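## Task

Shift every plate one station down the ELISA line, in any order that works: F10, currently the top plate in IN, goes to WASHER; F07 from READER onto the top of the stack in DONE, nested; E01 from WASHER to DISPENSER; E07 from DISPENSER to SHAKER; E10 from SHAKER to READER. A plate on an instrument counts only if it sits flat and seated within the locators with its A1 well at the corner labelled A1 (on SHAKER, at the A1 mark). In DONE either orientation is fine. The remaining plates in IN and DONE must stay as they were. Nothing may depend on the gripper holding it at the end: release and move the arm away when done.

## Robot and tools

Robot: a single Kinova Gen3 arm with seven revolute joints and a Robotiq 2F-85 parallel two-finger gripper. There is only one arm, so every command row covers that arm alone.

Frame: the scene frame has its origin on the table surface right under the arm base, +z upward, and +y pointing left for someone facing along +x. The base itself may sit slightly tilted against the table.

execute_actions takes "actions", a list holding zero or one item, plus an optional "pictures" boolean.
- Empty list: nothing is commanded; the current state comes back, with camera images.
- Motion: {"rows": [...], "steps": n}. n is 3 to 15 control steps (default 15), each 1/30 s. Each row is used for one step; if rows run out, the final row repeats. A row has 9 numbers in this order: joint_1 (waist), joint_2 (shoulder), joint_3 (upper arm roll), joint_4 (elbow), joint_5 (forearm roll), joint_6 (wrist pitch), joint_7 (wrist roll), gripper position, gripper speed. The seven joint values are absolute target angles in radians, in the same convention as the Joint positions line; they are not offsets. Ranges: joints 1, 3, 5, 7 about -69.115 to 69.115; joint_2 -2.250 to 2.250; joint_4 -2.580 to 2.580; joint_6 -2.100 to 2.100. True ends may differ by up to 0.013 rad. A target more than 0.013 rad beyond a stated end, and farther out than the joint's last reported angle, makes the whole call refused (nothing is sent). Targets beyond a real end are clipped to it and a line "joint sent to its limit" may appear, possibly referring to an earlier action.
- Wait: {"steps": n} with n up to 300; it returns once n steps have elapsed since the previous result, your reply time included.

Motion limits: each step, the target passed to a joint stays within 0.304 rad of its measured angle for joints 1 to 4 and 0.266 rad for joints 5 to 7. If the targets would move the gripper over 70 mm from where it is measured, all joints are scaled back together. So a distant target is approached gradually and may not be reached when the result arrives; the arm keeps heading toward your last row while you think, until it stalls or a step is HELD. Joints share speed limits and arrive together; reversing a command stops them together. Each result is captured 3 steps before its action ends; those steps run afterwards.

Gripper numbers, both in [-1, 1]: position +1 = fully open (85 mm), 0 = roughly 41 mm, about -0.8 = pads touching, -1 = close until blocked. Speed -1 is about 20 mm/s, 0 about 85, +1 about 150. A full close squeezes with roughly 190 to 235 N per pad. To grip, hold position at -1; to release, command a gap wider than the object. For a gentler hold, open then close to just under the object's width. Fingers stay put until the position number changes by 0.01 or more, but re-close on their own if the object slips or is lost. The fingertips advance about 13 mm away from the wrist while closing, so keep that clearance above surfaces. Open pads span a plate, block or reservoir body but not a plate's base flange.

Reading results: Joint positions and Joint velocities are in joint order (rad, rad/s). Joint torques are per joint with unit-specific offset and noise; changes at rest indicate contact or load. position_measured_pct ≈ 50 − 50 × gripper position, 0 when fully open; stopping below about 90 means something is held or blocking, about 90 or above means the pads closed on nothing or something tiny. "joint command not followed" means the clearance check altered or blocked targets (mount block or post counts as arm). HELD marks steps where your row was partly or wholly not sent. TORQUE FAULT: contact torque reached a load limit (46.9 N m for joints 1-4, 29.5 N m for joints 5-7, including held weight); the arm halts 10 s and drops the rest of that call. MOTOR HOT appears at 60 °C; at 75 °C an OVER-TEMPERATURE FAULT lets the arm sag. Holding loads heats motors, even while idle.

Cameras: cam_high, cam_low, cam_wrist, each 672x504. Images come with a result only for an empty action list or "pictures": true. zoom_image takes "camera" and "region" [x0, y0, x1, y1] in that camera's pixels, origin top-left, at most 504 by 504, and gives a closer view of its latest image.

read_manual returns only the URDF licence texts; it moves nothing. finished_scene takes "scene", the number of the current scene, ends it irreversibly and reports success.

Scene notes: recovery nest N6 and regrip nest RG may hold plates temporarily. On every labelled item, A1 lies at the labelled short end, in the corner opposite the labelled long side. IN and DONE are tall racks loaded from above; stacks rest on the floor, well below the wall tops, so the gripper must descend deep inside. Station names are on housings or deck labels. A held part may occasionally be tugged briefly. Avoid dropping plates, slamming, hard collisions, strong pushes, and anything leaving the table. At the end, open the gripper and withdraw the arm.

Each tool is called after "Emit:" as name(argument=value, ...) on one line, values as JSON.

## Session

Emit:
execute_actions(actions=[])

Scene clock: 0.00 s of 7600.00 s.
position_measured_pct=0.0
Joint positions: [-0.121  1.269 -0.61   0.922 -0.344  1.959  3.415]
Joint velocities: [ 0.  0. -0.  0.  0. -0.  0.]
Joint torques (N m, as the joint torque sensors report them, + toward a larger angle): no reading
Motor temperatures (°C, as the motors report them): [30 28 31 31 32 40 39]

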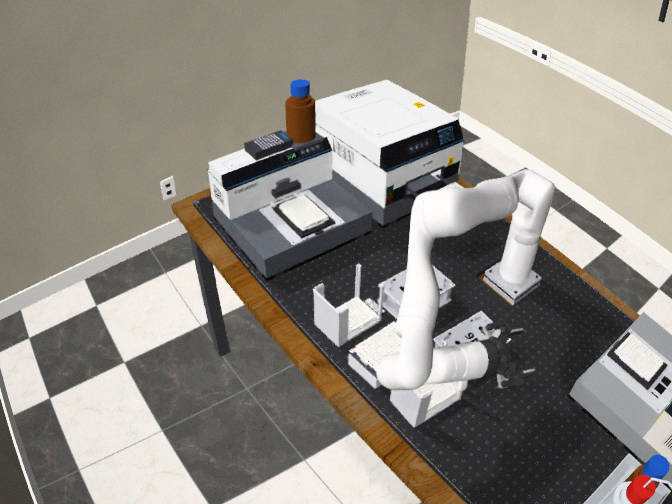

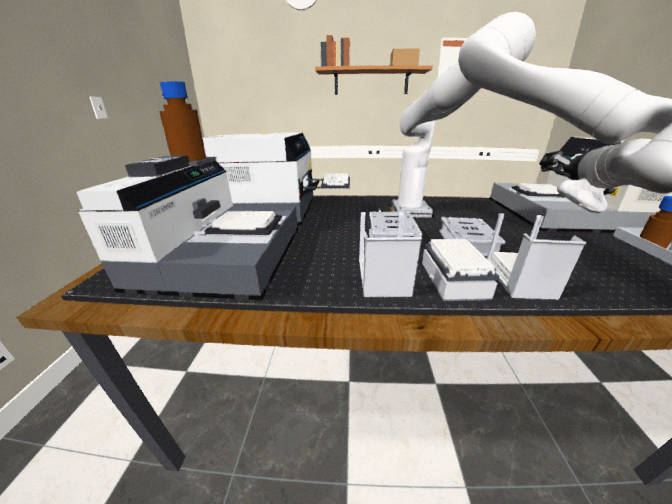

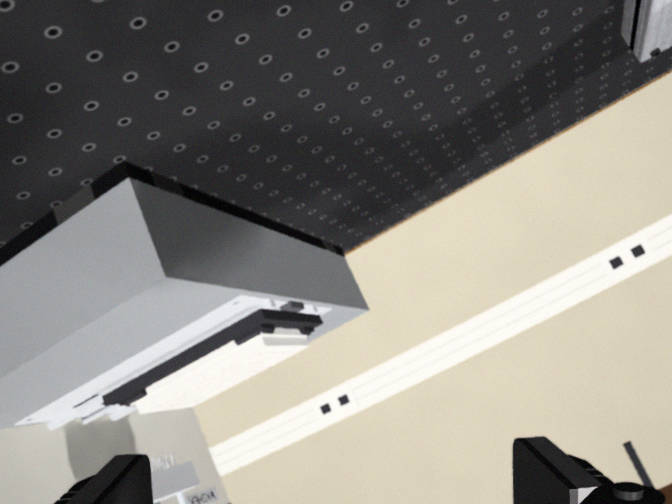

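Emit:
execute_actions(actions=[{"rows":[[-0.121,0.7,-0.5,0.95,-0.3,1.9,3.7,1,0]],"steps":15}])

Emit:
execute_actions(actions=[{"rows":[[0,0.222,0,1.559,0,1.361,4.712,1,0]],"steps":15}])

Emit:
execute_actions(actions=[{"steps":30}], pictures=true)

Scene clock: 0.50 s of 7600.00 s.
position_measured_pct=0.0
Joint positions: [-0.121  0.974 -0.529  0.944 -0.312  1.913  3.622]
Joint velocities: [ 0.004 -1.019  0.152  0.03   0.061 -0.071  0.393]
Joint torques (N m, as the joint torque sensors report them, + toward a larger angle): [ -0.69 -22.05  -3.08  -5.95  -1.37   1.24  -0.43]
Motor temperatures (°C, as the motors report them): [30 28 31 31 32 40 39]
Steps of this call (steps 1 to 3: nothing new was sent; steps 4 to 15: the first 12 steps of this action). Readings (joint positions | what the end effector reports):
4: [-0.121 1.268 -0.610 0.922 -0.344 1.959 3.416] | position_measured_pct=0.0
5: [-0.121 1.263 -0.608 0.924 -0.343 1.957 3.420] | position_measured_pct=0.0
7: [-0.121 1.235 -0.598 0.928 -0.339 1.949 3.443] | position_measured_pct=0.0
11: [-0.121 1.115 -0.559 0.939 -0.323 1.927 3.543] | position_measured_pct=0.0
15: the state above

Scene clock: 1.00 s of 7600.00 s.
position_measured_pct=0.0
Joint positions: [-0.053  0.557 -0.28   1.173 -0.133  1.704  3.889]
Joint velocities: [ 0.161 -0.813  0.813  0.812  0.423 -0.713  0.71 ]
Joint torques (N m, as the joint torque sensors report them, + toward a larger angle): [ -0.74 -18.29  -1.21  -7.8   -1.33   0.86  -0.1 ]
Motor temperatures (°C, as the motors report them): [30 28 31 31 32 40 39]
Steps of this call (steps 1 to 3: the last 3 steps of your previous action; steps 4 to 15: the first 12 steps of this action). Readings (joint positions | what the end effector reports):
4: [-0.120 0.840 -0.514 0.947 -0.306 1.906 3.662] | position_measured_pct=0.0
5: [-0.119 0.811 -0.509 0.949 -0.303 1.903 3.674] | position_measured_pct=0.0
7: [-0.112 0.763 -0.485 0.971 -0.285 1.882 3.709] | position_measured_pct=0.0
11: [-0.078 0.662 -0.386 1.068 -0.200 1.797 3.796] | position_measured_pct=0.0
15: the state above

Scene clock: 2.00 s of 7600.00 s.
position_measured_pct=0.0
Joint positions: [ 0.     0.222 -0.     1.559 -0.     1.361  4.712]
Joint velocities: [-0.001 -0.002 -0.001  0.002  0.001 -0.     0.   ]
Joint torques (N m, as the joint torque sensors report them, + toward a larger angle): [ -0.19 -12.66   1.24  -8.83   0.08  -0.05   0.13]
Motor temperatures (°C, as the motors report them): [30 28 31 31 32 40 39]
Kept back: nothing.
Steps of this call (steps 1 to 3: the last 3 steps of your previous action; steps 4 to 30: the robot went on to your last target). Readings (joint positions | what the end effector reports):
1: [-0.048 0.529 -0.253 1.201 -0.119 1.680 3.913] | position_measured_pct=0.0
2: [-0.043 0.501 -0.226 1.229 -0.106 1.655 3.938] | position_measured_pct=0.0
4: [-0.033 0.442 -0.177 1.290 -0.083 1.601 3.991] | position_measured_pct=0.0
8: [-0.017 0.335 -0.090 1.420 -0.042 1.485 4.129] | position_measured_pct=0.0
30: the state above

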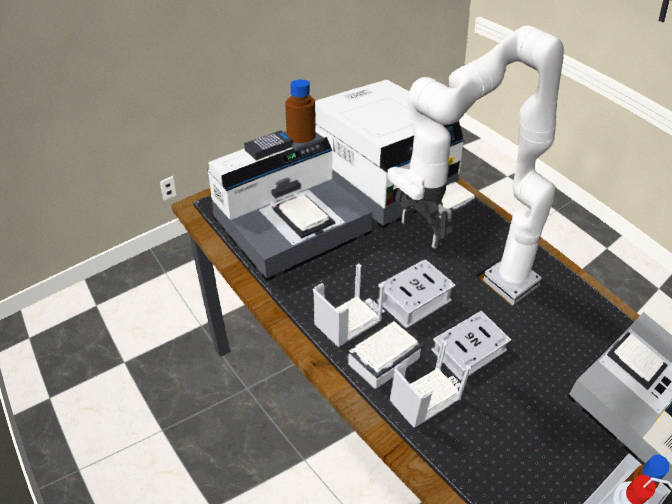

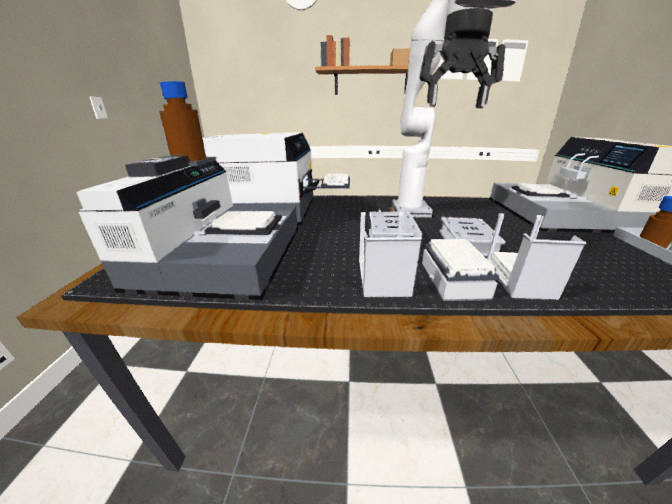

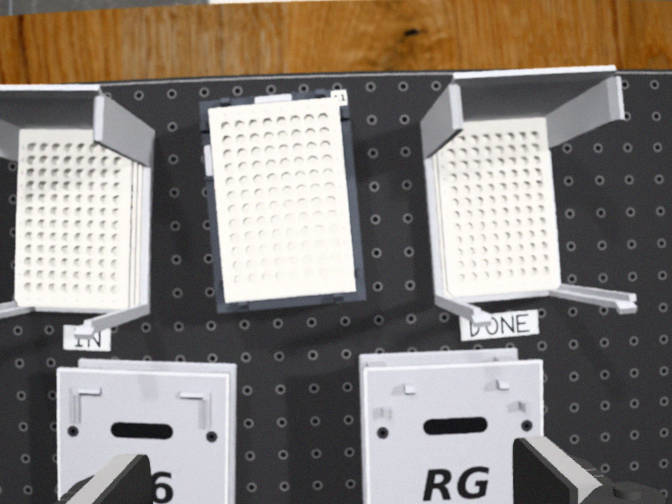

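Emit:
execute_actions(actions=[{"rows":[[0.5,0.15,0,2.0,0,0.99,7.7,1,0]],"steps":15}])

Emit:
execute_actions(actions=[{"steps":35}])

Emit:
execute_actions(actions=[{"rows":[[1.4417,0.14,0,2.1,0,0.9016,7.7,1,0]],"steps":15}])

Emit:
execute_actions(actions=[{"steps":25}], pictures=true)

Scene clock: 2.70 s of 7600.00 s.
position_measured_pct=0.0
Joint positions: [ 0.266  0.176 -0.001  1.808 -0.     1.147  4.937]
Joint velocities: [ 0.927 -0.097  0.002  0.764  0.001 -0.624  0.859]
Joint torques (N m, as the joint torque sensors report them, + toward a larger angle): [  0.09 -12.5    0.65  -8.55   0.16  -0.15  -0.11]
Motor temperatures (°C, as the motors report them): [30 28 31 31 32 40 39]
Steps of this call (steps 1 to 9: the robot went on to your last target; steps 10 to 21: the first 12 steps of this action). Readings (joint positions | what the end effector reports):
10: [0.001 0.222 -0.000 1.560 -0.000 1.360 4.712] | position_measured_pct=0.0
11: [0.007 0.220 -0.001 1.564 -0.001 1.356 4.716] | position_measured_pct=0.0
13: [0.036 0.213 -0.002 1.590 -0.001 1.334 4.738] | position_measured_pct=0.0
17: [0.147 0.191 -0.001 1.696 -0.000 1.240 4.832] | position_measured_pct=0.0
21: the state above

Scene clock: 3.87 s of 7600.00 s.
position_measured_pct=0.0
Joint positions: [ 0.5    0.15  -0.     2.    -0.     0.99   6.341]
Joint velocities: [ 0.    -0.001  0.001  0.001  0.001 -0.     1.218]
Joint torques (N m, as the joint torque sensors report them, + toward a larger angle): [  0.   -10.28   0.6   -7.23  -0.06  -0.17   0.14]
Motor temperatures (°C, as the motors report them): [30 28 31 31 32 40 39]
Kept back: nothing.
Steps of this call (steps 1 to 3: the last 3 steps of your previous action; steps 4 to 35: the robot went on to your last target). Readings (joint positions | what the end effector reports):
1: [0.297 0.173 -0.000 1.833 -0.000 1.126 4.967] | position_measured_pct=0.0
2: [0.328 0.170 -0.000 1.858 -0.000 1.105 5.002] | position_measured_pct=0.0
4: [0.383 0.163 0.001 1.905 0.001 1.067 5.081] | position_measured_pct=0.0
8: [0.449 0.156 0.001 1.962 0.000 1.021 5.243] | position_measured_pct=0.0
35: the state above

Scene clock: 4.27 s of 7600.00 s.
position_measured_pct=0.0
Joint positions: [ 0.799  0.143 -0.     2.071 -0.     0.927  6.733]
Joint velocities: [ 1.149 -0.015  0.001  0.157 -0.001 -0.14   1.007]
Joint torques (N m, as the joint torque sensors report them, + toward a larger angle): [-0.44 -9.94  0.6  -6.47  0.2   0.31 -0.23]
Motor temperatures (°C, as the motors report them): [30 28 31 31 32 40 39]
Steps of this call (steps 1 to 12: the first 12 steps of this action). Readings (joint positions | what the end effector reports):
1: [0.500 0.150 -0.000 2.000 -0.000 0.990 6.381] | position_measured_pct=0.0
2: [0.505 0.150 -0.001 2.001 -0.000 0.989 6.421] | position_measured_pct=0.0
4: [0.531 0.149 -0.002 2.008 -0.001 0.982 6.481] | position_measured_pct=0.0
8: [0.648 0.146 -0.002 2.042 -0.001 0.952 6.601] | position_measured_pct=0.0
12: the state above

Scene clock: 5.10 s of 7600.00 s.
position_measured_pct=0.0
Joint positions: [1.436 0.14  0.    2.1   0.    0.902 7.668]
Joint velocities: [ 0.084 -0.001  0.003  0.002  0.001 -0.001  0.756]
Joint torques (N m, as the joint torque sensors report them, + toward a larger angle): [ -0.59 -10.21   0.34  -6.49   0.05  -0.1   -0.11]
Motor temperatures (°C, as the motors report them): [30 28 31 31 32 40 39]
Kept back: nothing.
Steps of this call (steps 1 to 3: the last 3 steps of your previous action; steps 4 to 25: the robot went on to your last target). Readings (joint positions | what the end effector reports):
1: [0.838 0.143 -0.000 2.075 -0.000 0.923 6.767] | position_measured_pct=0.0
2: [0.876 0.142 -0.000 2.080 -0.000 0.919 6.801] | position_measured_pct=0.0
4: [0.955 0.142 -0.000 2.086 -0.000 0.913 6.869] | position_measured_pct=0.0
8: [1.112 0.141 -0.000 2.093 -0.000 0.907 7.008] | position_measured_pct=0.0
25: the state above

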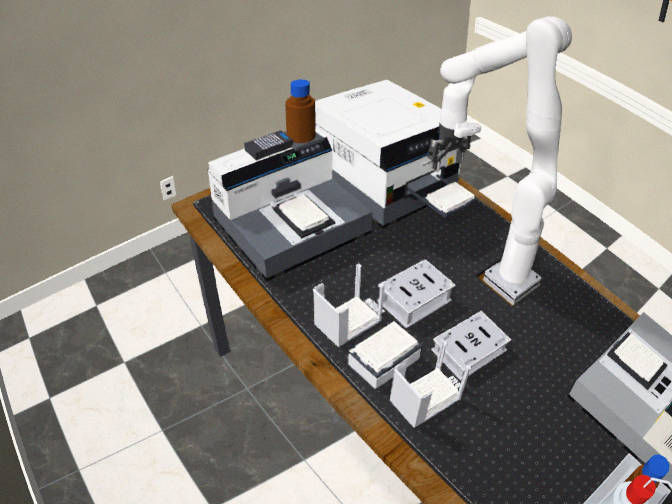

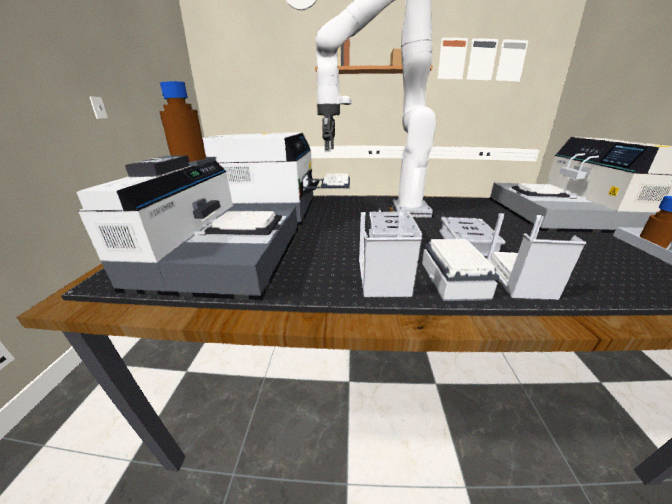

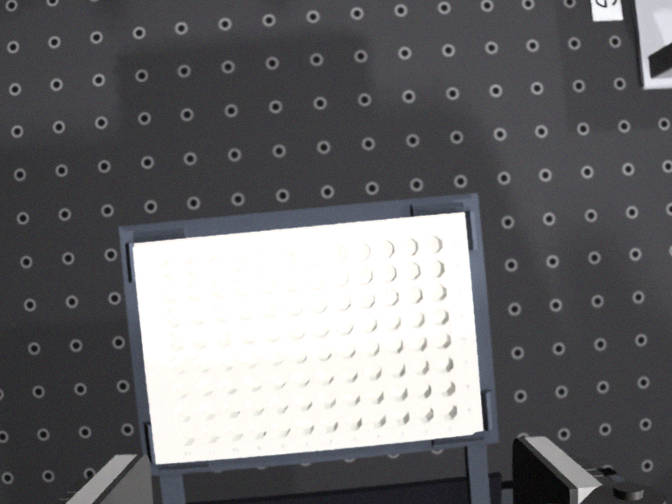

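Emit:
execute_actions(actions=[{"rows":[[1.454,0.1493,0,2.2241,0,0.7682,6.166,1,0]],"steps":15}])

Emit:
execute_actions(actions=[{"steps":28}])

Emit:
execute_actions(actions=[{"rows":[[1.454,0.2034,0,2.2611,0,0.6771,6.166,1,0],[1.454,0.2034,0,2.2611,0,0.6771,6.166,1,0],[1.454,0.2034,0,2.2611,0,0.6771,6.166,1,0],[1.454,0.2574,0,2.298,0,0.5862,6.166,1,0]],"steps":15}])

Emit:
execute_actions(actions=[{"steps":8}], pictures=true)

Scene clock: 5.87 s of 7600.00 s.
position_measured_pct=0.0
Joint positions: [1.452 0.148 0.    2.208 0.    0.786 7.321]
Joint velocities: [ 0.011  0.008 -0.001  0.116  0.    -0.125 -1.214]
Joint torques (N m, as the joint torque sensors report them, + toward a larger angle): [-0.04 -8.73  1.13 -6.49 -0.25 -0.29 -0.21]
Motor temperatures (°C, as the motors report them): [30 28 31 31 32 40 39]
Steps of this call (steps 1 to 11: the robot went on to your last target; steps 12 to 23: the first 12 steps of this action). Readings (joint positions | what the end effector reports):
12: [1.442 0.140 -0.000 2.101 -0.000 0.901 7.699] | position_measured_pct=0.0
13: [1.442 0.140 -0.000 2.105 -0.000 0.896 7.691] | position_measured_pct=0.0
15: [1.445 0.142 -0.000 2.127 -0.000 0.872 7.643] | position_measured_pct=0.0
19: [1.450 0.146 0.000 2.182 0.000 0.813 7.484] | position_measured_pct=0.0
23: the state above

Scene clock: 6.80 s of 7600.00 s.
position_measured_pct=0.0
Joint positions: [ 1.454  0.149  0.     2.224 -0.     0.768  6.196]
Joint velocities: [-0.001  0.001 -0.001 -0.    -0.001 -0.    -0.735]
Joint torques (N m, as the joint torque sensors report them, + toward a larger angle): [-0.17 -8.81  1.06 -6.32  0.49  0.22  0.26]
Motor temperatures (°C, as the motors report them): [30 28 31 31 32 40 39]
Kept back: nothing.
Steps of this call (steps 1 to 3: the last 3 steps of your previous action; steps 4 to 28: the robot went on to your last target). Readings (joint positions | what the end effector reports):
1: [1.453 0.148 0.000 2.211 0.000 0.782 7.281] | position_measured_pct=0.0
2: [1.453 0.149 0.000 2.214 0.000 0.779 7.240] | position_measured_pct=0.0
4: [1.453 0.149 0.000 2.218 0.000 0.775 7.159] | position_measured_pct=0.0
8: [1.454 0.149 0.000 2.222 0.000 0.771 6.996] | position_measured_pct=0.0
28: the state above

Scene clock: 7.20 s of 7600.00 s.
position_measured_pct=0.0
Joint positions: [ 1.454  0.254 -0.     2.298  0.     0.587  6.166]
Joint velocities: [-0.001  0.028 -0.001  0.008  0.001 -0.01  -0.001]
Joint torques (N m, as the joint torque sensors report them, + toward a larger angle): [-0.74 -9.32  1.11 -4.65 -0.05 -0.24  0.1 ]
Motor temperatures (°C, as the motors report them): [30 28 31 31 32 40 39]
Steps of this call (steps 1 to 12: the first 12 steps of this action). Readings (joint positions | what the end effector reports):
1: [1.454 0.150 0.000 2.224 -0.000 0.767 6.177] | position_measured_pct=0.0
2: [1.454 0.156 0.000 2.227 -0.000 0.760 6.169] | position_measured_pct=0.0
4: [1.454 0.183 0.000 2.244 -0.000 0.719 6.166] | position_measured_pct=0.0
8: [1.454 0.247 -0.000 2.291 0.000 0.604 6.166] | position_measured_pct=0.0
12: the state above

Scene clock: 7.47 s of 7600.00 s.
position_measured_pct=0.0
Joint positions: [ 1.454  0.257 -0.     2.298  0.     0.586  6.166]
Joint velocities: [ 0.     0.003 -0.001 -0.     0.001 -0.     0.001]
Joint torques (N m, as the joint torque sensors report them, + toward a larger angle): [ -0.41 -10.42   0.72  -5.26   0.11  -0.11   0.06]
Motor temperatures (°C, as the motors report them): [30 28 31 31 32 40 39]
Kept back: nothing.
Steps of this call (steps 1 to 3: the last 3 steps of your previous action; steps 4 to 8: the robot went on to your last target). Readings (joint positions | what the end effector reports):
1: [1.454 0.255 -0.000 2.298 0.000 0.586 6.166] | position_measured_pct=0.0
2: [1.454 0.256 -0.000 2.298 0.000 0.586 6.166] | position_measured_pct=0.0
4: [1.454 0.256 -0.000 2.298 0.000 0.586 6.166] | position_measured_pct=0.0
8: the state above

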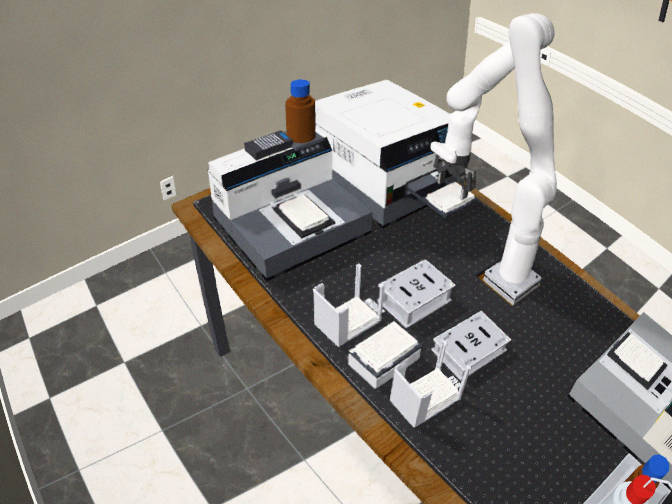

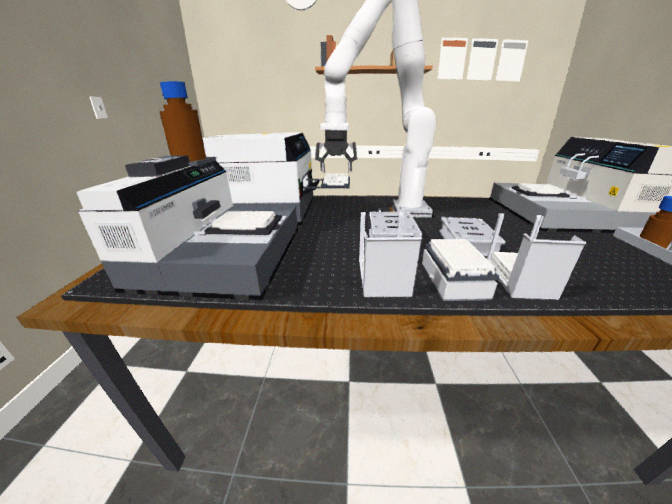

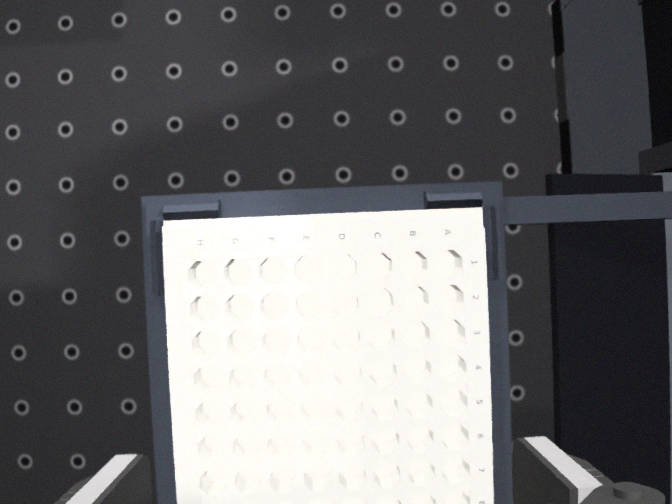

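Emit:
zoom_image(camera="cam_wrist", region=[100,380,260,504])

Emit:
zoom_image(camera="cam_wrist", region=[430,380,590,504])

Region (100, 380, 260, 504) of cam_wrist's 672x504 image, scaled by 3.150; it fills the top 391 rows of this view, and the rest is white.

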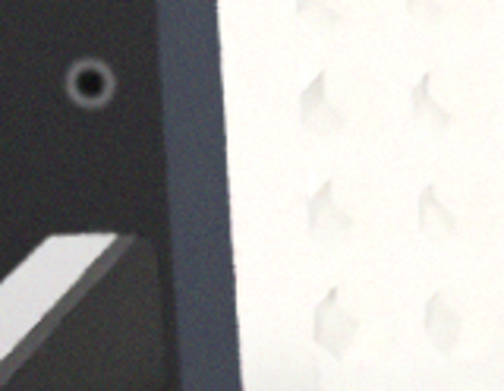

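Region (430, 380, 590, 504) of cam_wrist's 672x504 image, scaled by 3.150; it fills the top 391 rows of this view, and the rest is white.

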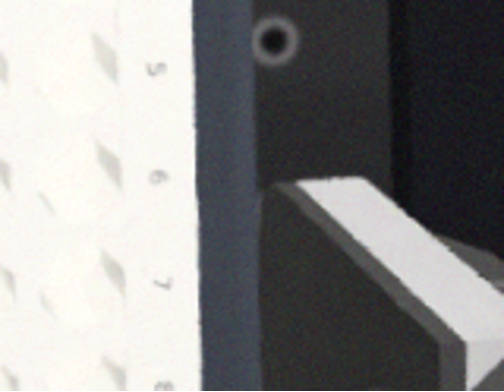

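Emit:
execute_actions(actions=[{"rows":[[1.4437,0.2881,0,2.3119,0,0.5416,6.1557,1,0]],"steps":15}], pictures=true)

Emit:
zoom_image(camera="cam_wrist", region=[100,380,260,504])

Emit:
zoom_image(camera="cam_wrist", region=[430,380,590,504])

Scene clock: 8.17 s of 7600.00 s.
position_measured_pct=0.0
Joint positions: [ 1.444  0.288 -0.     2.312 -0.     0.542  6.156]
Joint velocities: [-0.002  0.004  0.     0.     0.     0.     0.002]
Joint torques (N m, as the joint torque sensors report them, + toward a larger angle): [ -0.5  -10.67   0.6   -4.15  -0.07   0.1   -0.17]
Motor temperatures (°C, as the motors report them): [30 28 31 31 32 40 39]
Steps of this call (steps 1 to 9: the robot went on to your last target; steps 10 to 21: the first 12 steps of this action). Readings (joint positions | what the end effector reports):
10: [1.454 0.258 0.000 2.298 0.000 0.585 6.166] | position_measured_pct=0.0
11: [1.451 0.264 0.000 2.300 0.000 0.579 6.164] | position_measured_pct=0.0
13: [1.445 0.283 0.000 2.309 -0.000 0.552 6.158] | position_measured_pct=0.0
17: [1.444 0.287 -0.000 2.312 0.000 0.542 6.156] | position_measured_pct=0.0
21: the state above

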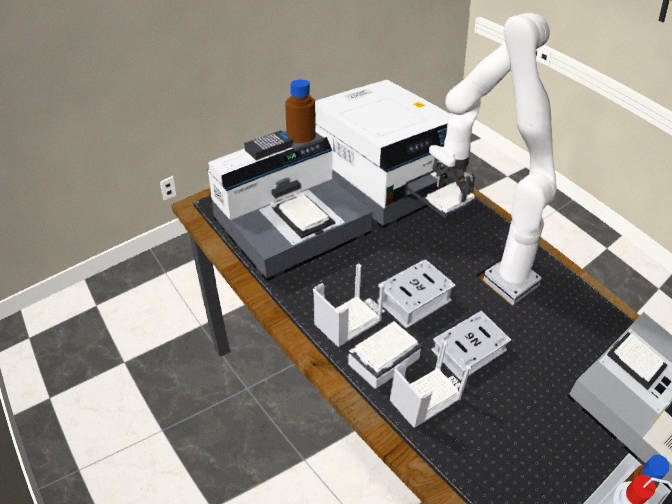

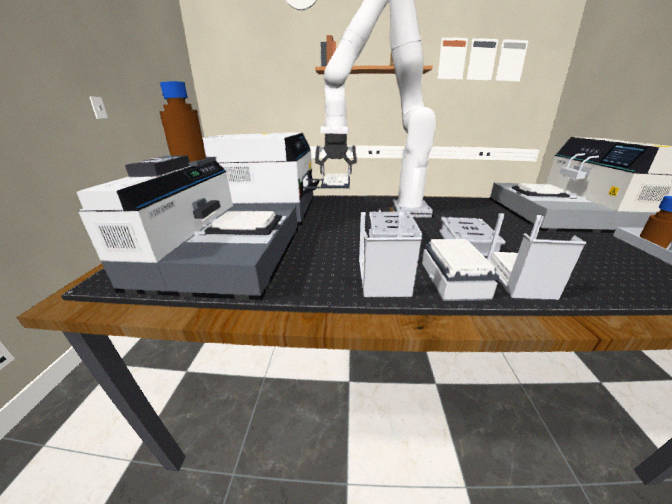

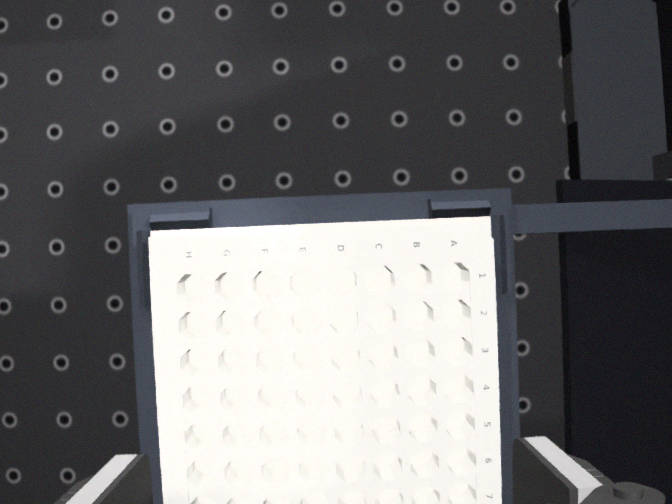

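Region (100, 380, 260, 504) of cam_wrist's 672x504 image, scaled by 3.150; it fills the top 391 rows of this view, and the rest is white.

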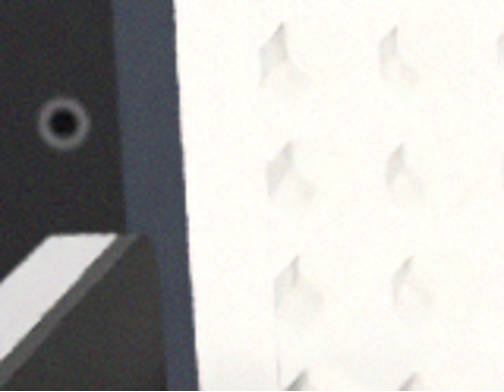

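Region (430, 380, 590, 504) of cam_wrist's 672x504 image, scaled by 3.150; it fills the top 391 rows of this view, and the rest is white.

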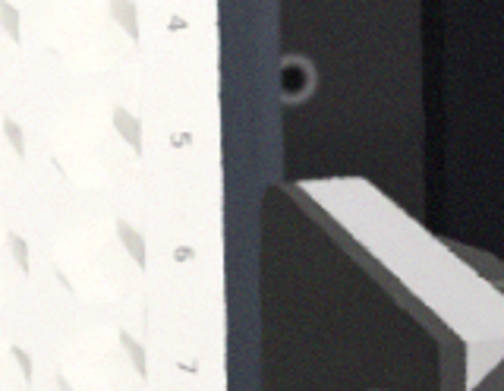

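Emit:
execute_actions(actions=[{"rows":[[1.4437,0.296,0,2.3168,0,0.5288,6.1557,1,0],[1.4437,0.296,0,2.3168,0,0.5288,6.1557,1,0],[1.4437,0.3045,0,2.321,0,0.5161,6.1557,1,0],[1.4437,0.3045,0,2.321,0,0.5161,6.1557,1,0],[1.4437,0.313,0,2.325,0,0.5036,6.1557,1,0],[1.4437,0.313,0,2.325,0,0.5036,6.1557,1,0],[1.4437,0.3215,0,2.329,0,0.4911,6.1557,1,0]],"steps":15}])

Emit:
execute_actions(actions=[{"rows":[[1.4437,0.3205,0,2.3285,0,0.4926,6.1557,-1,-0.6],[1.4437,0.3195,0,2.3281,0,0.494,6.1557,-1,-0.6],[1.4437,0.3185,0,2.3276,0,0.4955,6.1557,-1,-0.6],[1.4437,0.3175,0,2.3271,0,0.497,6.1557,-1,-0.6],[1.4437,0.3165,0,2.3267,0,0.4984,6.1557,-1,-0.6],[1.4437,0.3155,0,2.3262,0,0.4999,6.1557,-1,-0.6],[1.4437,0.3145,0,2.3257,0,0.5014,6.1557,-1,-0.6],[1.4437,0.3135,0,2.3253,0,0.5028,6.1557,-1,-0.6],[1.4437,0.3127,0,2.3249,0,0.504,6.1557,-1,-0.6],[1.4437,0.3119,0,2.3245,0,0.5052,6.1557,-1,-0.6]],"steps":15}], pictures=true)

Scene clock: 8.93 s of 7600.00 s.
position_measured_pct=0.0
Joint positions: [ 1.444  0.32  -0.     2.329 -0.     0.491  6.156]
Joint velocities: [-0.     0.009  0.     0.001  0.    -0.006  0.002]
Joint torques (N m, as the joint torque sensors report them, + toward a larger angle): [ -0.42 -10.47   0.95  -4.07  -0.04   0.23  -0.32]
Motor temperatures (°C, as the motors report them): [30 28 31 31 32 40 39]
Steps of this call (steps 1 to 3: the last 3 steps of your previous action; steps 4 to 11: the robot went on to your last target; steps 12 to 23: the first 12 steps of this action). Readings (joint positions | what the end effector reports):
12: [1.444 0.289 0.000 2.312 -0.000 0.541 6.156] | position_measured_pct=0.0
13: [1.444 0.293 0.000 2.314 -0.000 0.535 6.156] | position_measured_pct=0.0
15: [1.444 0.301 0.000 2.319 0.000 0.524 6.156] | position_measured_pct=0.0
19: [1.444 0.317 0.000 2.326 -0.000 0.499 6.156] | position_measured_pct=0.0
23: the state above

Scene clock: 9.43 s of 7600.00 s.
position_measured_pct=10.3
Joint positions: [ 1.444  0.312 -0.     2.324  0.     0.505  6.156]
Joint velocities: [-0.002 -0.015 -0.    -0.006  0.     0.02   0.001]
Joint torques (N m, as the joint torque sensors report them, + toward a larger angle): [-0.77 -9.39  0.79 -3.87  0.1  -0.67 -0.04]
Motor temperatures (°C, as the motors report them): [30 28 31 31 32 40 39]
Steps of this call (steps 1 to 3: the last 3 steps of your previous action; steps 4 to 15: the first 12 steps of this action). Readings (joint positions | what the end effector reports):
4: [1.444 0.321 -0.000 2.329 0.000 0.491 6.156] | position_measured_pct=0.0
5: [1.444 0.320 -0.000 2.329 0.000 0.492 6.156] | position_measured_pct=0.4
7: [1.444 0.318 -0.000 2.328 -0.000 0.495 6.156] | position_measured_pct=2.4
11: [1.444 0.314 0.000 2.326 -0.000 0.501 6.156] | position_measured_pct=7.1
15: the state above

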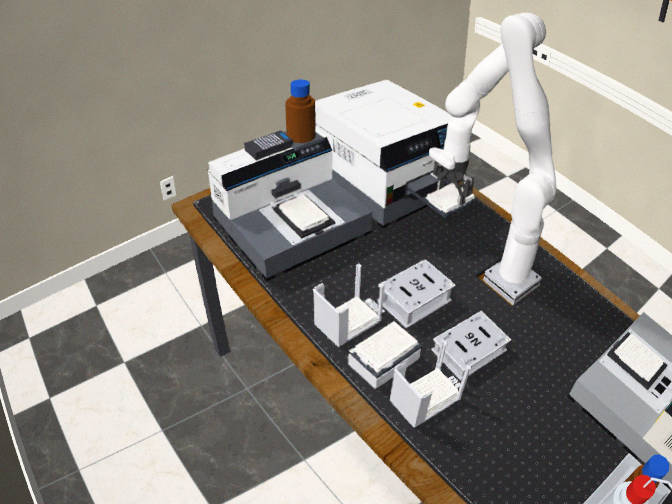

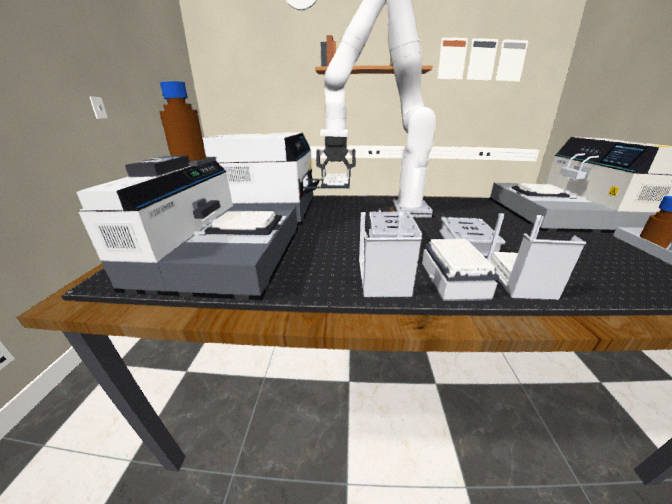

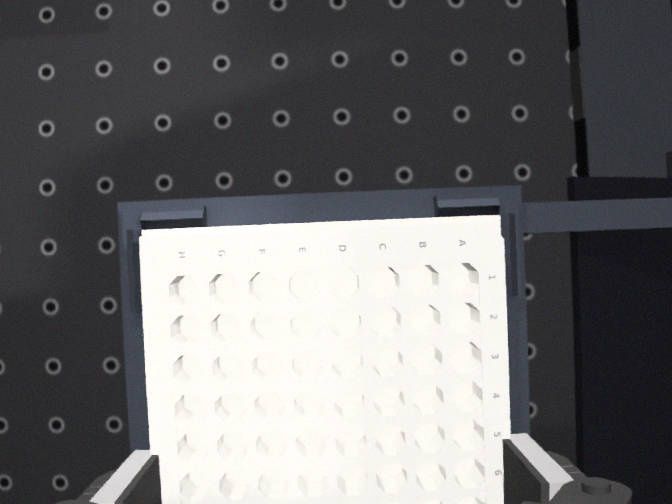

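Emit:
execute_actions(actions=[{"rows":[[1.4437,0.3119,0,2.3245,0,0.5052,6.1557,-1,-0.6],[1.4437,0.304,0,2.3205,0,0.5171,6.1557,-1,-0.6],[1.4437,0.296,0,2.3168,0,0.5288,6.1557,-1,-0.6],[1.4437,0.288,0,2.313,0,0.5406,6.1557,-1,-0.6],[1.4437,0.273,0,2.306,0,0.5626,6.1557,-1,-0.6],[1.4437,0.2574,0,2.298,0,0.5862,6.1557,-1,-0.6],[1.4437,0.23,0,2.28,0,0.6316,6.1557,-1,-0.6],[1.4437,0.2034,0,2.2611,0,0.6771,6.1557,-1,-0.6],[1.4437,0.1493,0,2.2241,0,0.7682,6.1557,-1,-0.6]],"steps":15}])

Emit:
execute_actions(actions=[{"rows":[[0.2524,0.2,0,2.1,0,0.84,4.9946,-1,-0.6]],"steps":15}])

Emit:
execute_actions(actions=[{"rows":[[0.2524,0.38,0,1.85,0,0.91,4.9946,-1,-0.6]],"steps":15}])

Emit:
execute_actions(actions=[{"rows":[[0.2524,0.38,0,1.85,0,0.91,4.9946,-1,-0.6],[0.2524,0.38,0,1.85,0,0.91,4.9946,-1,-0.6],[0.2524,0.38,0,1.85,0,0.91,4.9946,-1,-0.6],[0.2524,0.6139,0,1.5434,0,0.9843,4.9946,-1,-0.6]],"steps":15}])

Emit:
execute_actions(actions=[{"steps":14}], pictures=true)

Scene clock: 10.17 s of 7600.00 s.
position_measured_pct=11.5
Joint positions: [ 1.444  0.178  0.     2.244 -0.     0.717  6.156]
Joint velocities: [-0.    -0.439  0.001 -0.344  0.001  0.855 -0.001]
Joint torques (N m, as the joint torque sensors report them, + toward a larger angle): [-0.84 -7.36  0.37 -4.66  0.22 -0.27 -0.16]
Motor temperatures (°C, as the motors report them): [30 28 31 31 32 40 39]
Steps of this call (steps 1 to 3: the last 3 steps of your previous action; steps 4 to 10: the robot went on to your last target; steps 11 to 22: the first 12 steps of this action). Readings (joint positions | what the end effector reports):
11: [1.444 0.311 -0.000 2.324 -0.000 0.506 6.156] | position_measured_pct=11.5
12: [1.444 0.310 -0.000 2.324 0.000 0.507 6.156] | position_measured_pct=11.5
14: [1.444 0.299 -0.000 2.320 0.000 0.520 6.156] | position_measured_pct=11.5
18: [1.444 0.257 -0.000 2.298 0.000 0.583 6.156] | position_measured_pct=11.5
22: the state above

Scene clock: 10.67 s of 7600.00 s.
position_measured_pct=11.5
Joint positions: [1.133 0.188 0.    2.133 0.    0.82  5.894]
Joint velocities: [-1.145  0.064 -0.002 -0.189 -0.001  0.109 -1.007]
Joint torques (N m, as the joint torque sensors report them, + toward a larger angle): [ -0.24 -10.09   0.4   -6.06  -0.04  -0.02  -0.18]
Motor temperatures (°C, as the motors report them): [30 28 31 31 32 40 39]
Steps of this call (steps 1 to 3: the last 3 steps of your previous action; steps 4 to 15: the first 12 steps of this action). Readings (joint positions | what the end effector reports):
4: [1.443 0.155 0.000 2.225 0.000 0.767 6.155] | position_measured_pct=11.5
5: [1.436 0.156 0.001 2.223 0.000 0.769 6.151] | position_measured_pct=11.5
7: [1.406 0.160 0.001 2.212 0.001 0.776 6.129] | position_measured_pct=11.5
11: [1.284 0.177 0.002 2.168 0.001 0.801 6.027] | position_measured_pct=11.5
15: the state above

Scene clock: 11.17 s of 7600.00 s.
position_measured_pct=11.5
Joint positions: [0.638 0.319 0.001 1.934 0.    0.886 5.456]
Joint velocities: [-0.987  0.236 -0.001 -0.346 -0.001  0.096 -0.865]
Joint torques (N m, as the joint torque sensors report them, + toward a larger angle): [ -0.68 -13.47   0.9   -6.54   0.2    0.15   0.11]
Motor temperatures (°C, as the motors report them): [30 28 31 31 32 40 39]
Steps of this call (steps 1 to 3: the last 3 steps of your previous action; steps 4 to 15: the first 12 steps of this action). Readings (joint positions | what the end effector reports):
4: [0.980 0.194 0.000 2.115 0.000 0.831 5.759] | position_measured_pct=11.5
5: [0.948 0.198 -0.001 2.109 -0.000 0.834 5.729] | position_measured_pct=11.5
7: [0.893 0.216 -0.000 2.083 -0.000 0.844 5.678] | position_measured_pct=11.5
11: [0.768 0.279 0.001 1.994 0.000 0.869 5.570] | position_measured_pct=11.5
15: the state above

Scene clock: 11.67 s of 7600.00 s.
position_measured_pct=11.5
Joint positions: [0.291 0.522 0.    1.671 0.    0.954 5.061]
Joint velocities: [-0.303  0.717 -0.002 -1.017 -0.004  0.23  -0.529]
Joint torques (N m, as the joint torque sensors report them, + toward a larger angle): [  0.09 -17.33   0.61  -6.48   0.18  -0.12  -0.18]
Motor temperatures (°C, as the motors report them): [30 28 31 31 32 40 39]
Steps of this call (steps 1 to 3: the last 3 steps of your previous action; steps 4 to 15: the first 12 steps of this action). Readings (joint positions | what the end effector reports):
4: [0.506 0.344 0.000 1.898 0.000 0.896 5.340] | position_measured_pct=11.5
5: [0.473 0.349 0.000 1.891 0.000 0.898 5.309] | position_measured_pct=11.5
7: [0.408 0.359 0.000 1.878 0.000 0.901 5.237] | position_measured_pct=11.5
11: [0.332 0.420 -0.002 1.807 -0.001 0.922 5.133] | position_measured_pct=11.5
15: the state above

Scene clock: 12.13 s of 7600.00 s.
position_measured_pct=11.5
Joint positions: [0.252 0.614 0.    1.543 0.    0.984 4.995]
Joint velocities: [-0.    -0.003  0.002 -0.003 -0.001  0.001  0.   ]
Joint torques (N m, as the joint torque sensors report them, + toward a larger angle): [ -0.25 -18.77   0.59  -7.27   0.13   0.02  -0.26]
Motor temperatures (°C, as the motors report them): [30 28 31 31 32 40 39]
Kept back: nothing.
Steps of this call (steps 1 to 3: the last 3 steps of your previous action; steps 4 to 14: the robot went on to your last target). Readings (joint positions | what the end effector reports):
1: [0.282 0.545 -0.000 1.639 -0.000 0.962 5.044] | position_measured_pct=11.5
2: [0.273 0.564 -0.000 1.610 -0.000 0.968 5.029] | position_measured_pct=11.5
4: [0.261 0.594 -0.001 1.568 -0.001 0.976 5.007] | position_measured_pct=11.5
8: [0.253 0.613 -0.002 1.545 -0.001 0.981 4.995] | position_measured_pct=11.5
14: the state above

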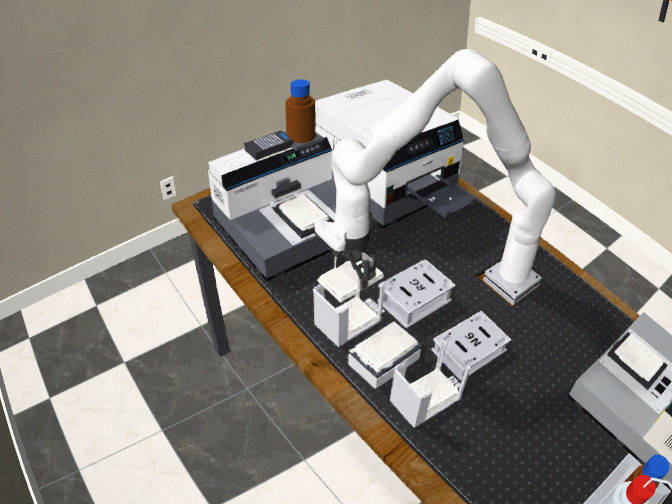

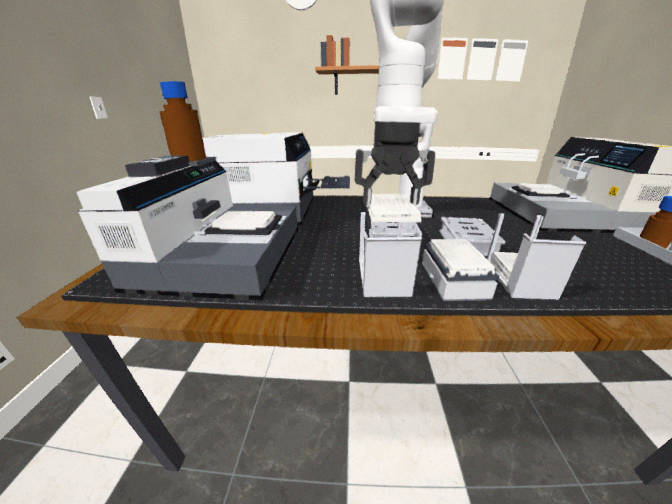

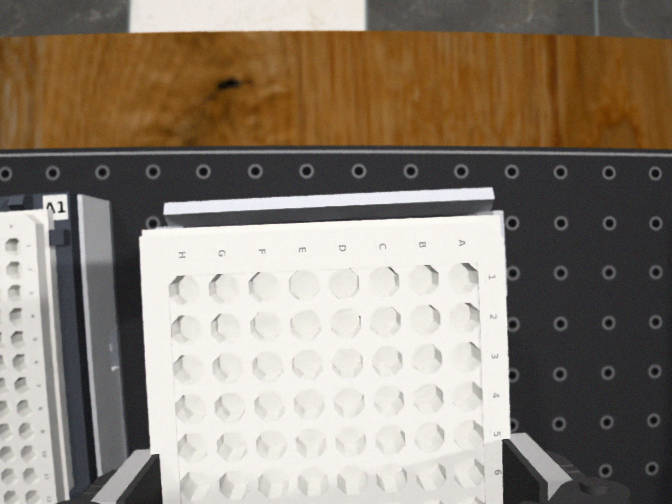

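Emit:
execute_actions(actions=[{"rows":[[0.2562,0.648,0,1.5698,0,0.9238,4.9984,-1,-0.6]],"steps":15}], pictures=true)

Emit:
zoom_image(camera="cam_high", region=[390,160,490,230])

Scene clock: 14.27 s of 7600.00 s.
position_measured_pct=11.5
Joint positions: [ 0.256  0.648 -0.     1.57   0.     0.924  4.998]
Joint velocities: [ 0.001  0.004  0.001  0.    -0.    -0.     0.001]
Joint torques (N m, as the joint torque sensors report them, + toward a larger angle): [ -0.58 -19.34   0.83  -7.41   0.3   -0.15   0.13]
Motor temperatures (°C, as the motors report them): [30 28 31 31 32 40 39]
Steps of this call (steps 1 to 30: the robot went on to your last target; steps 31 to 52: nothing new was sent; steps 53 to 64: the first 12 steps of this action). Readings (joint positions | what the end effector reports):
53: [0.253 0.615 -0.000 1.544 -0.000 0.983 4.995] | position_measured_pct=11.5
54: [0.253 0.620 -0.000 1.547 -0.000 0.975 4.995] | position_measured_pct=11.5
56: [0.255 0.640 -0.000 1.562 -0.000 0.940 4.997] | position_measured_pct=11.5
60: [0.256 0.647 0.000 1.570 0.000 0.924 4.998] | position_measured_pct=11.5
64: the state above

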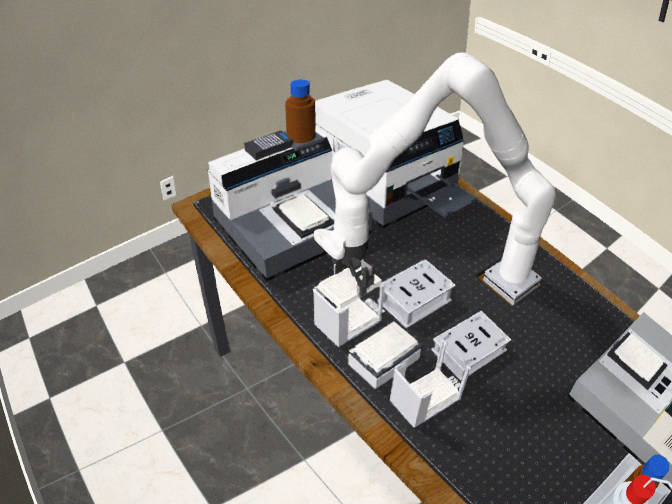

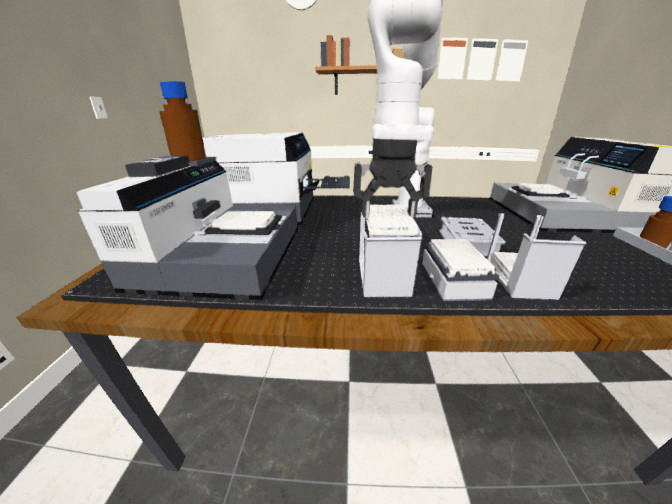

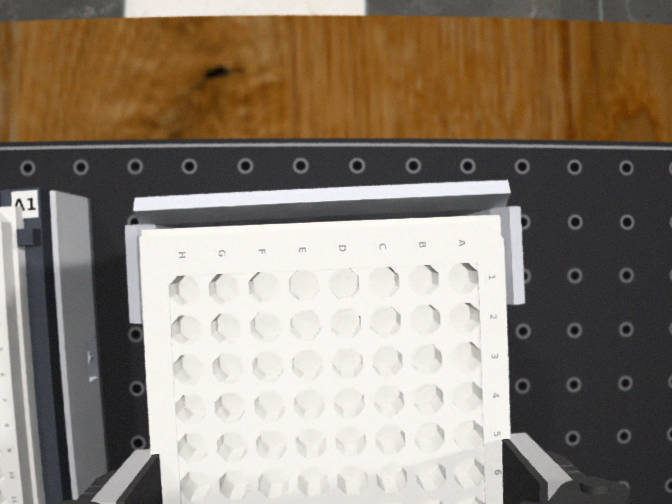

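Region (390, 160, 490, 230) of cam_high's 672x504 image, scaled by 5.040, with more detail than that image has; it fills the top 353 rows of this view, and the rest is white.

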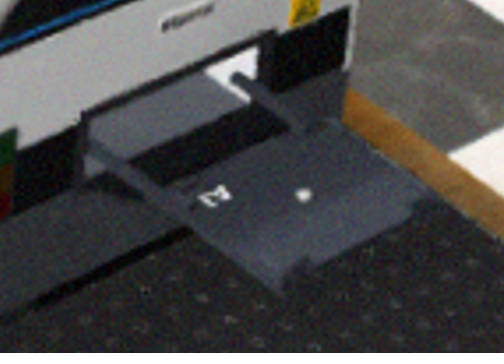

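Emit:
execute_actions(actions=[{"rows":[[0.2566,0.6503,0,1.5636,0,0.9277,4.9988,-1,-0.6],[0.2566,0.6503,0,1.5636,0,0.9277,4.9988,-1,-0.6],[0.2566,0.6583,0,1.5692,0,0.9141,4.9988,-1,-0.6],[0.2566,0.6663,0,1.5748,0,0.9005,4.9988,-1,-0.6],[0.2566,0.6744,0,1.5803,0,0.8869,4.9988,-1,-0.6],[0.2566,0.6847,0,1.5866,0,0.8703,4.9988,-1,-0.6],[0.2566,0.695,0,1.5927,0,0.8539,4.9988,-1,-0.6],[0.2566,0.7054,0,1.5985,0,0.8377,4.9988,-1,-0.6]],"steps":15}], pictures=true)

Scene clock: 14.93 s of 7600.00 s.
position_measured_pct=11.5
Joint positions: [ 0.257  0.704 -0.     1.599 -0.     0.839  4.999]
Joint velocities: [ 0.001  0.007  0.001  0.002 -0.    -0.032  0.002]
Joint torques (N m, as the joint torque sensors report them, + toward a larger angle): [ -0.37 -19.93   1.37  -6.51  -0.1   -0.52   0.19]
Motor temperatures (°C, as the motors report them): [30 28 31 31 32 40 39]
Steps of this call (steps 1 to 3: the last 3 steps of your previous action; steps 4 to 8: the robot went on to your last target; steps 9 to 20: the first 12 steps of this action). Readings (joint positions | what the end effector reports):
9: [0.256 0.648 -0.000 1.569 -0.000 0.924 4.998] | position_measured_pct=11.5
10: [0.256 0.650 -0.000 1.566 -0.000 0.926 4.999] | position_measured_pct=11.5
12: [0.257 0.655 0.000 1.567 0.000 0.920 4.999] | position_measured_pct=11.5
16: [0.257 0.685 0.000 1.586 -0.000 0.872 4.999] | position_measured_pct=11.5
20: the state above

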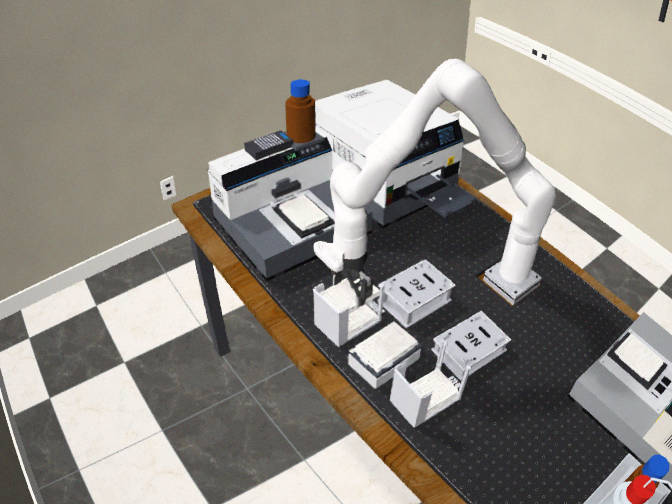

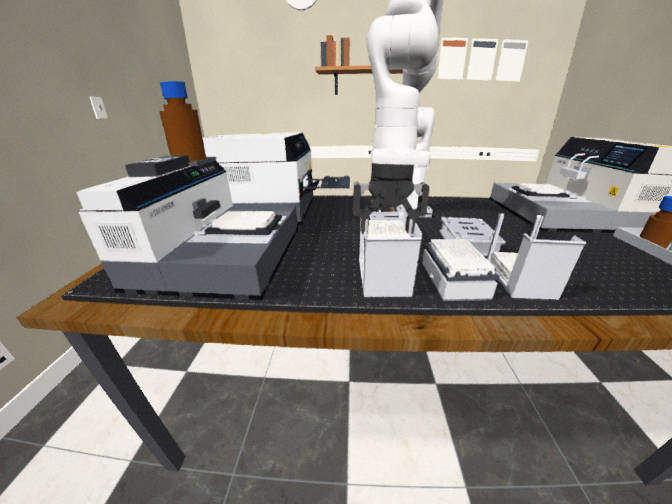

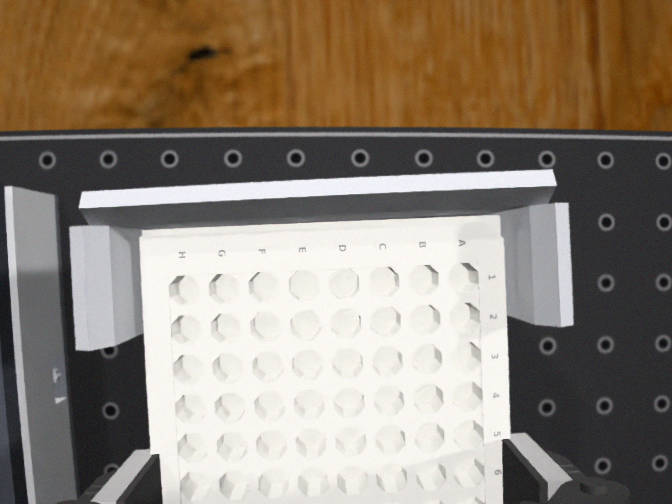

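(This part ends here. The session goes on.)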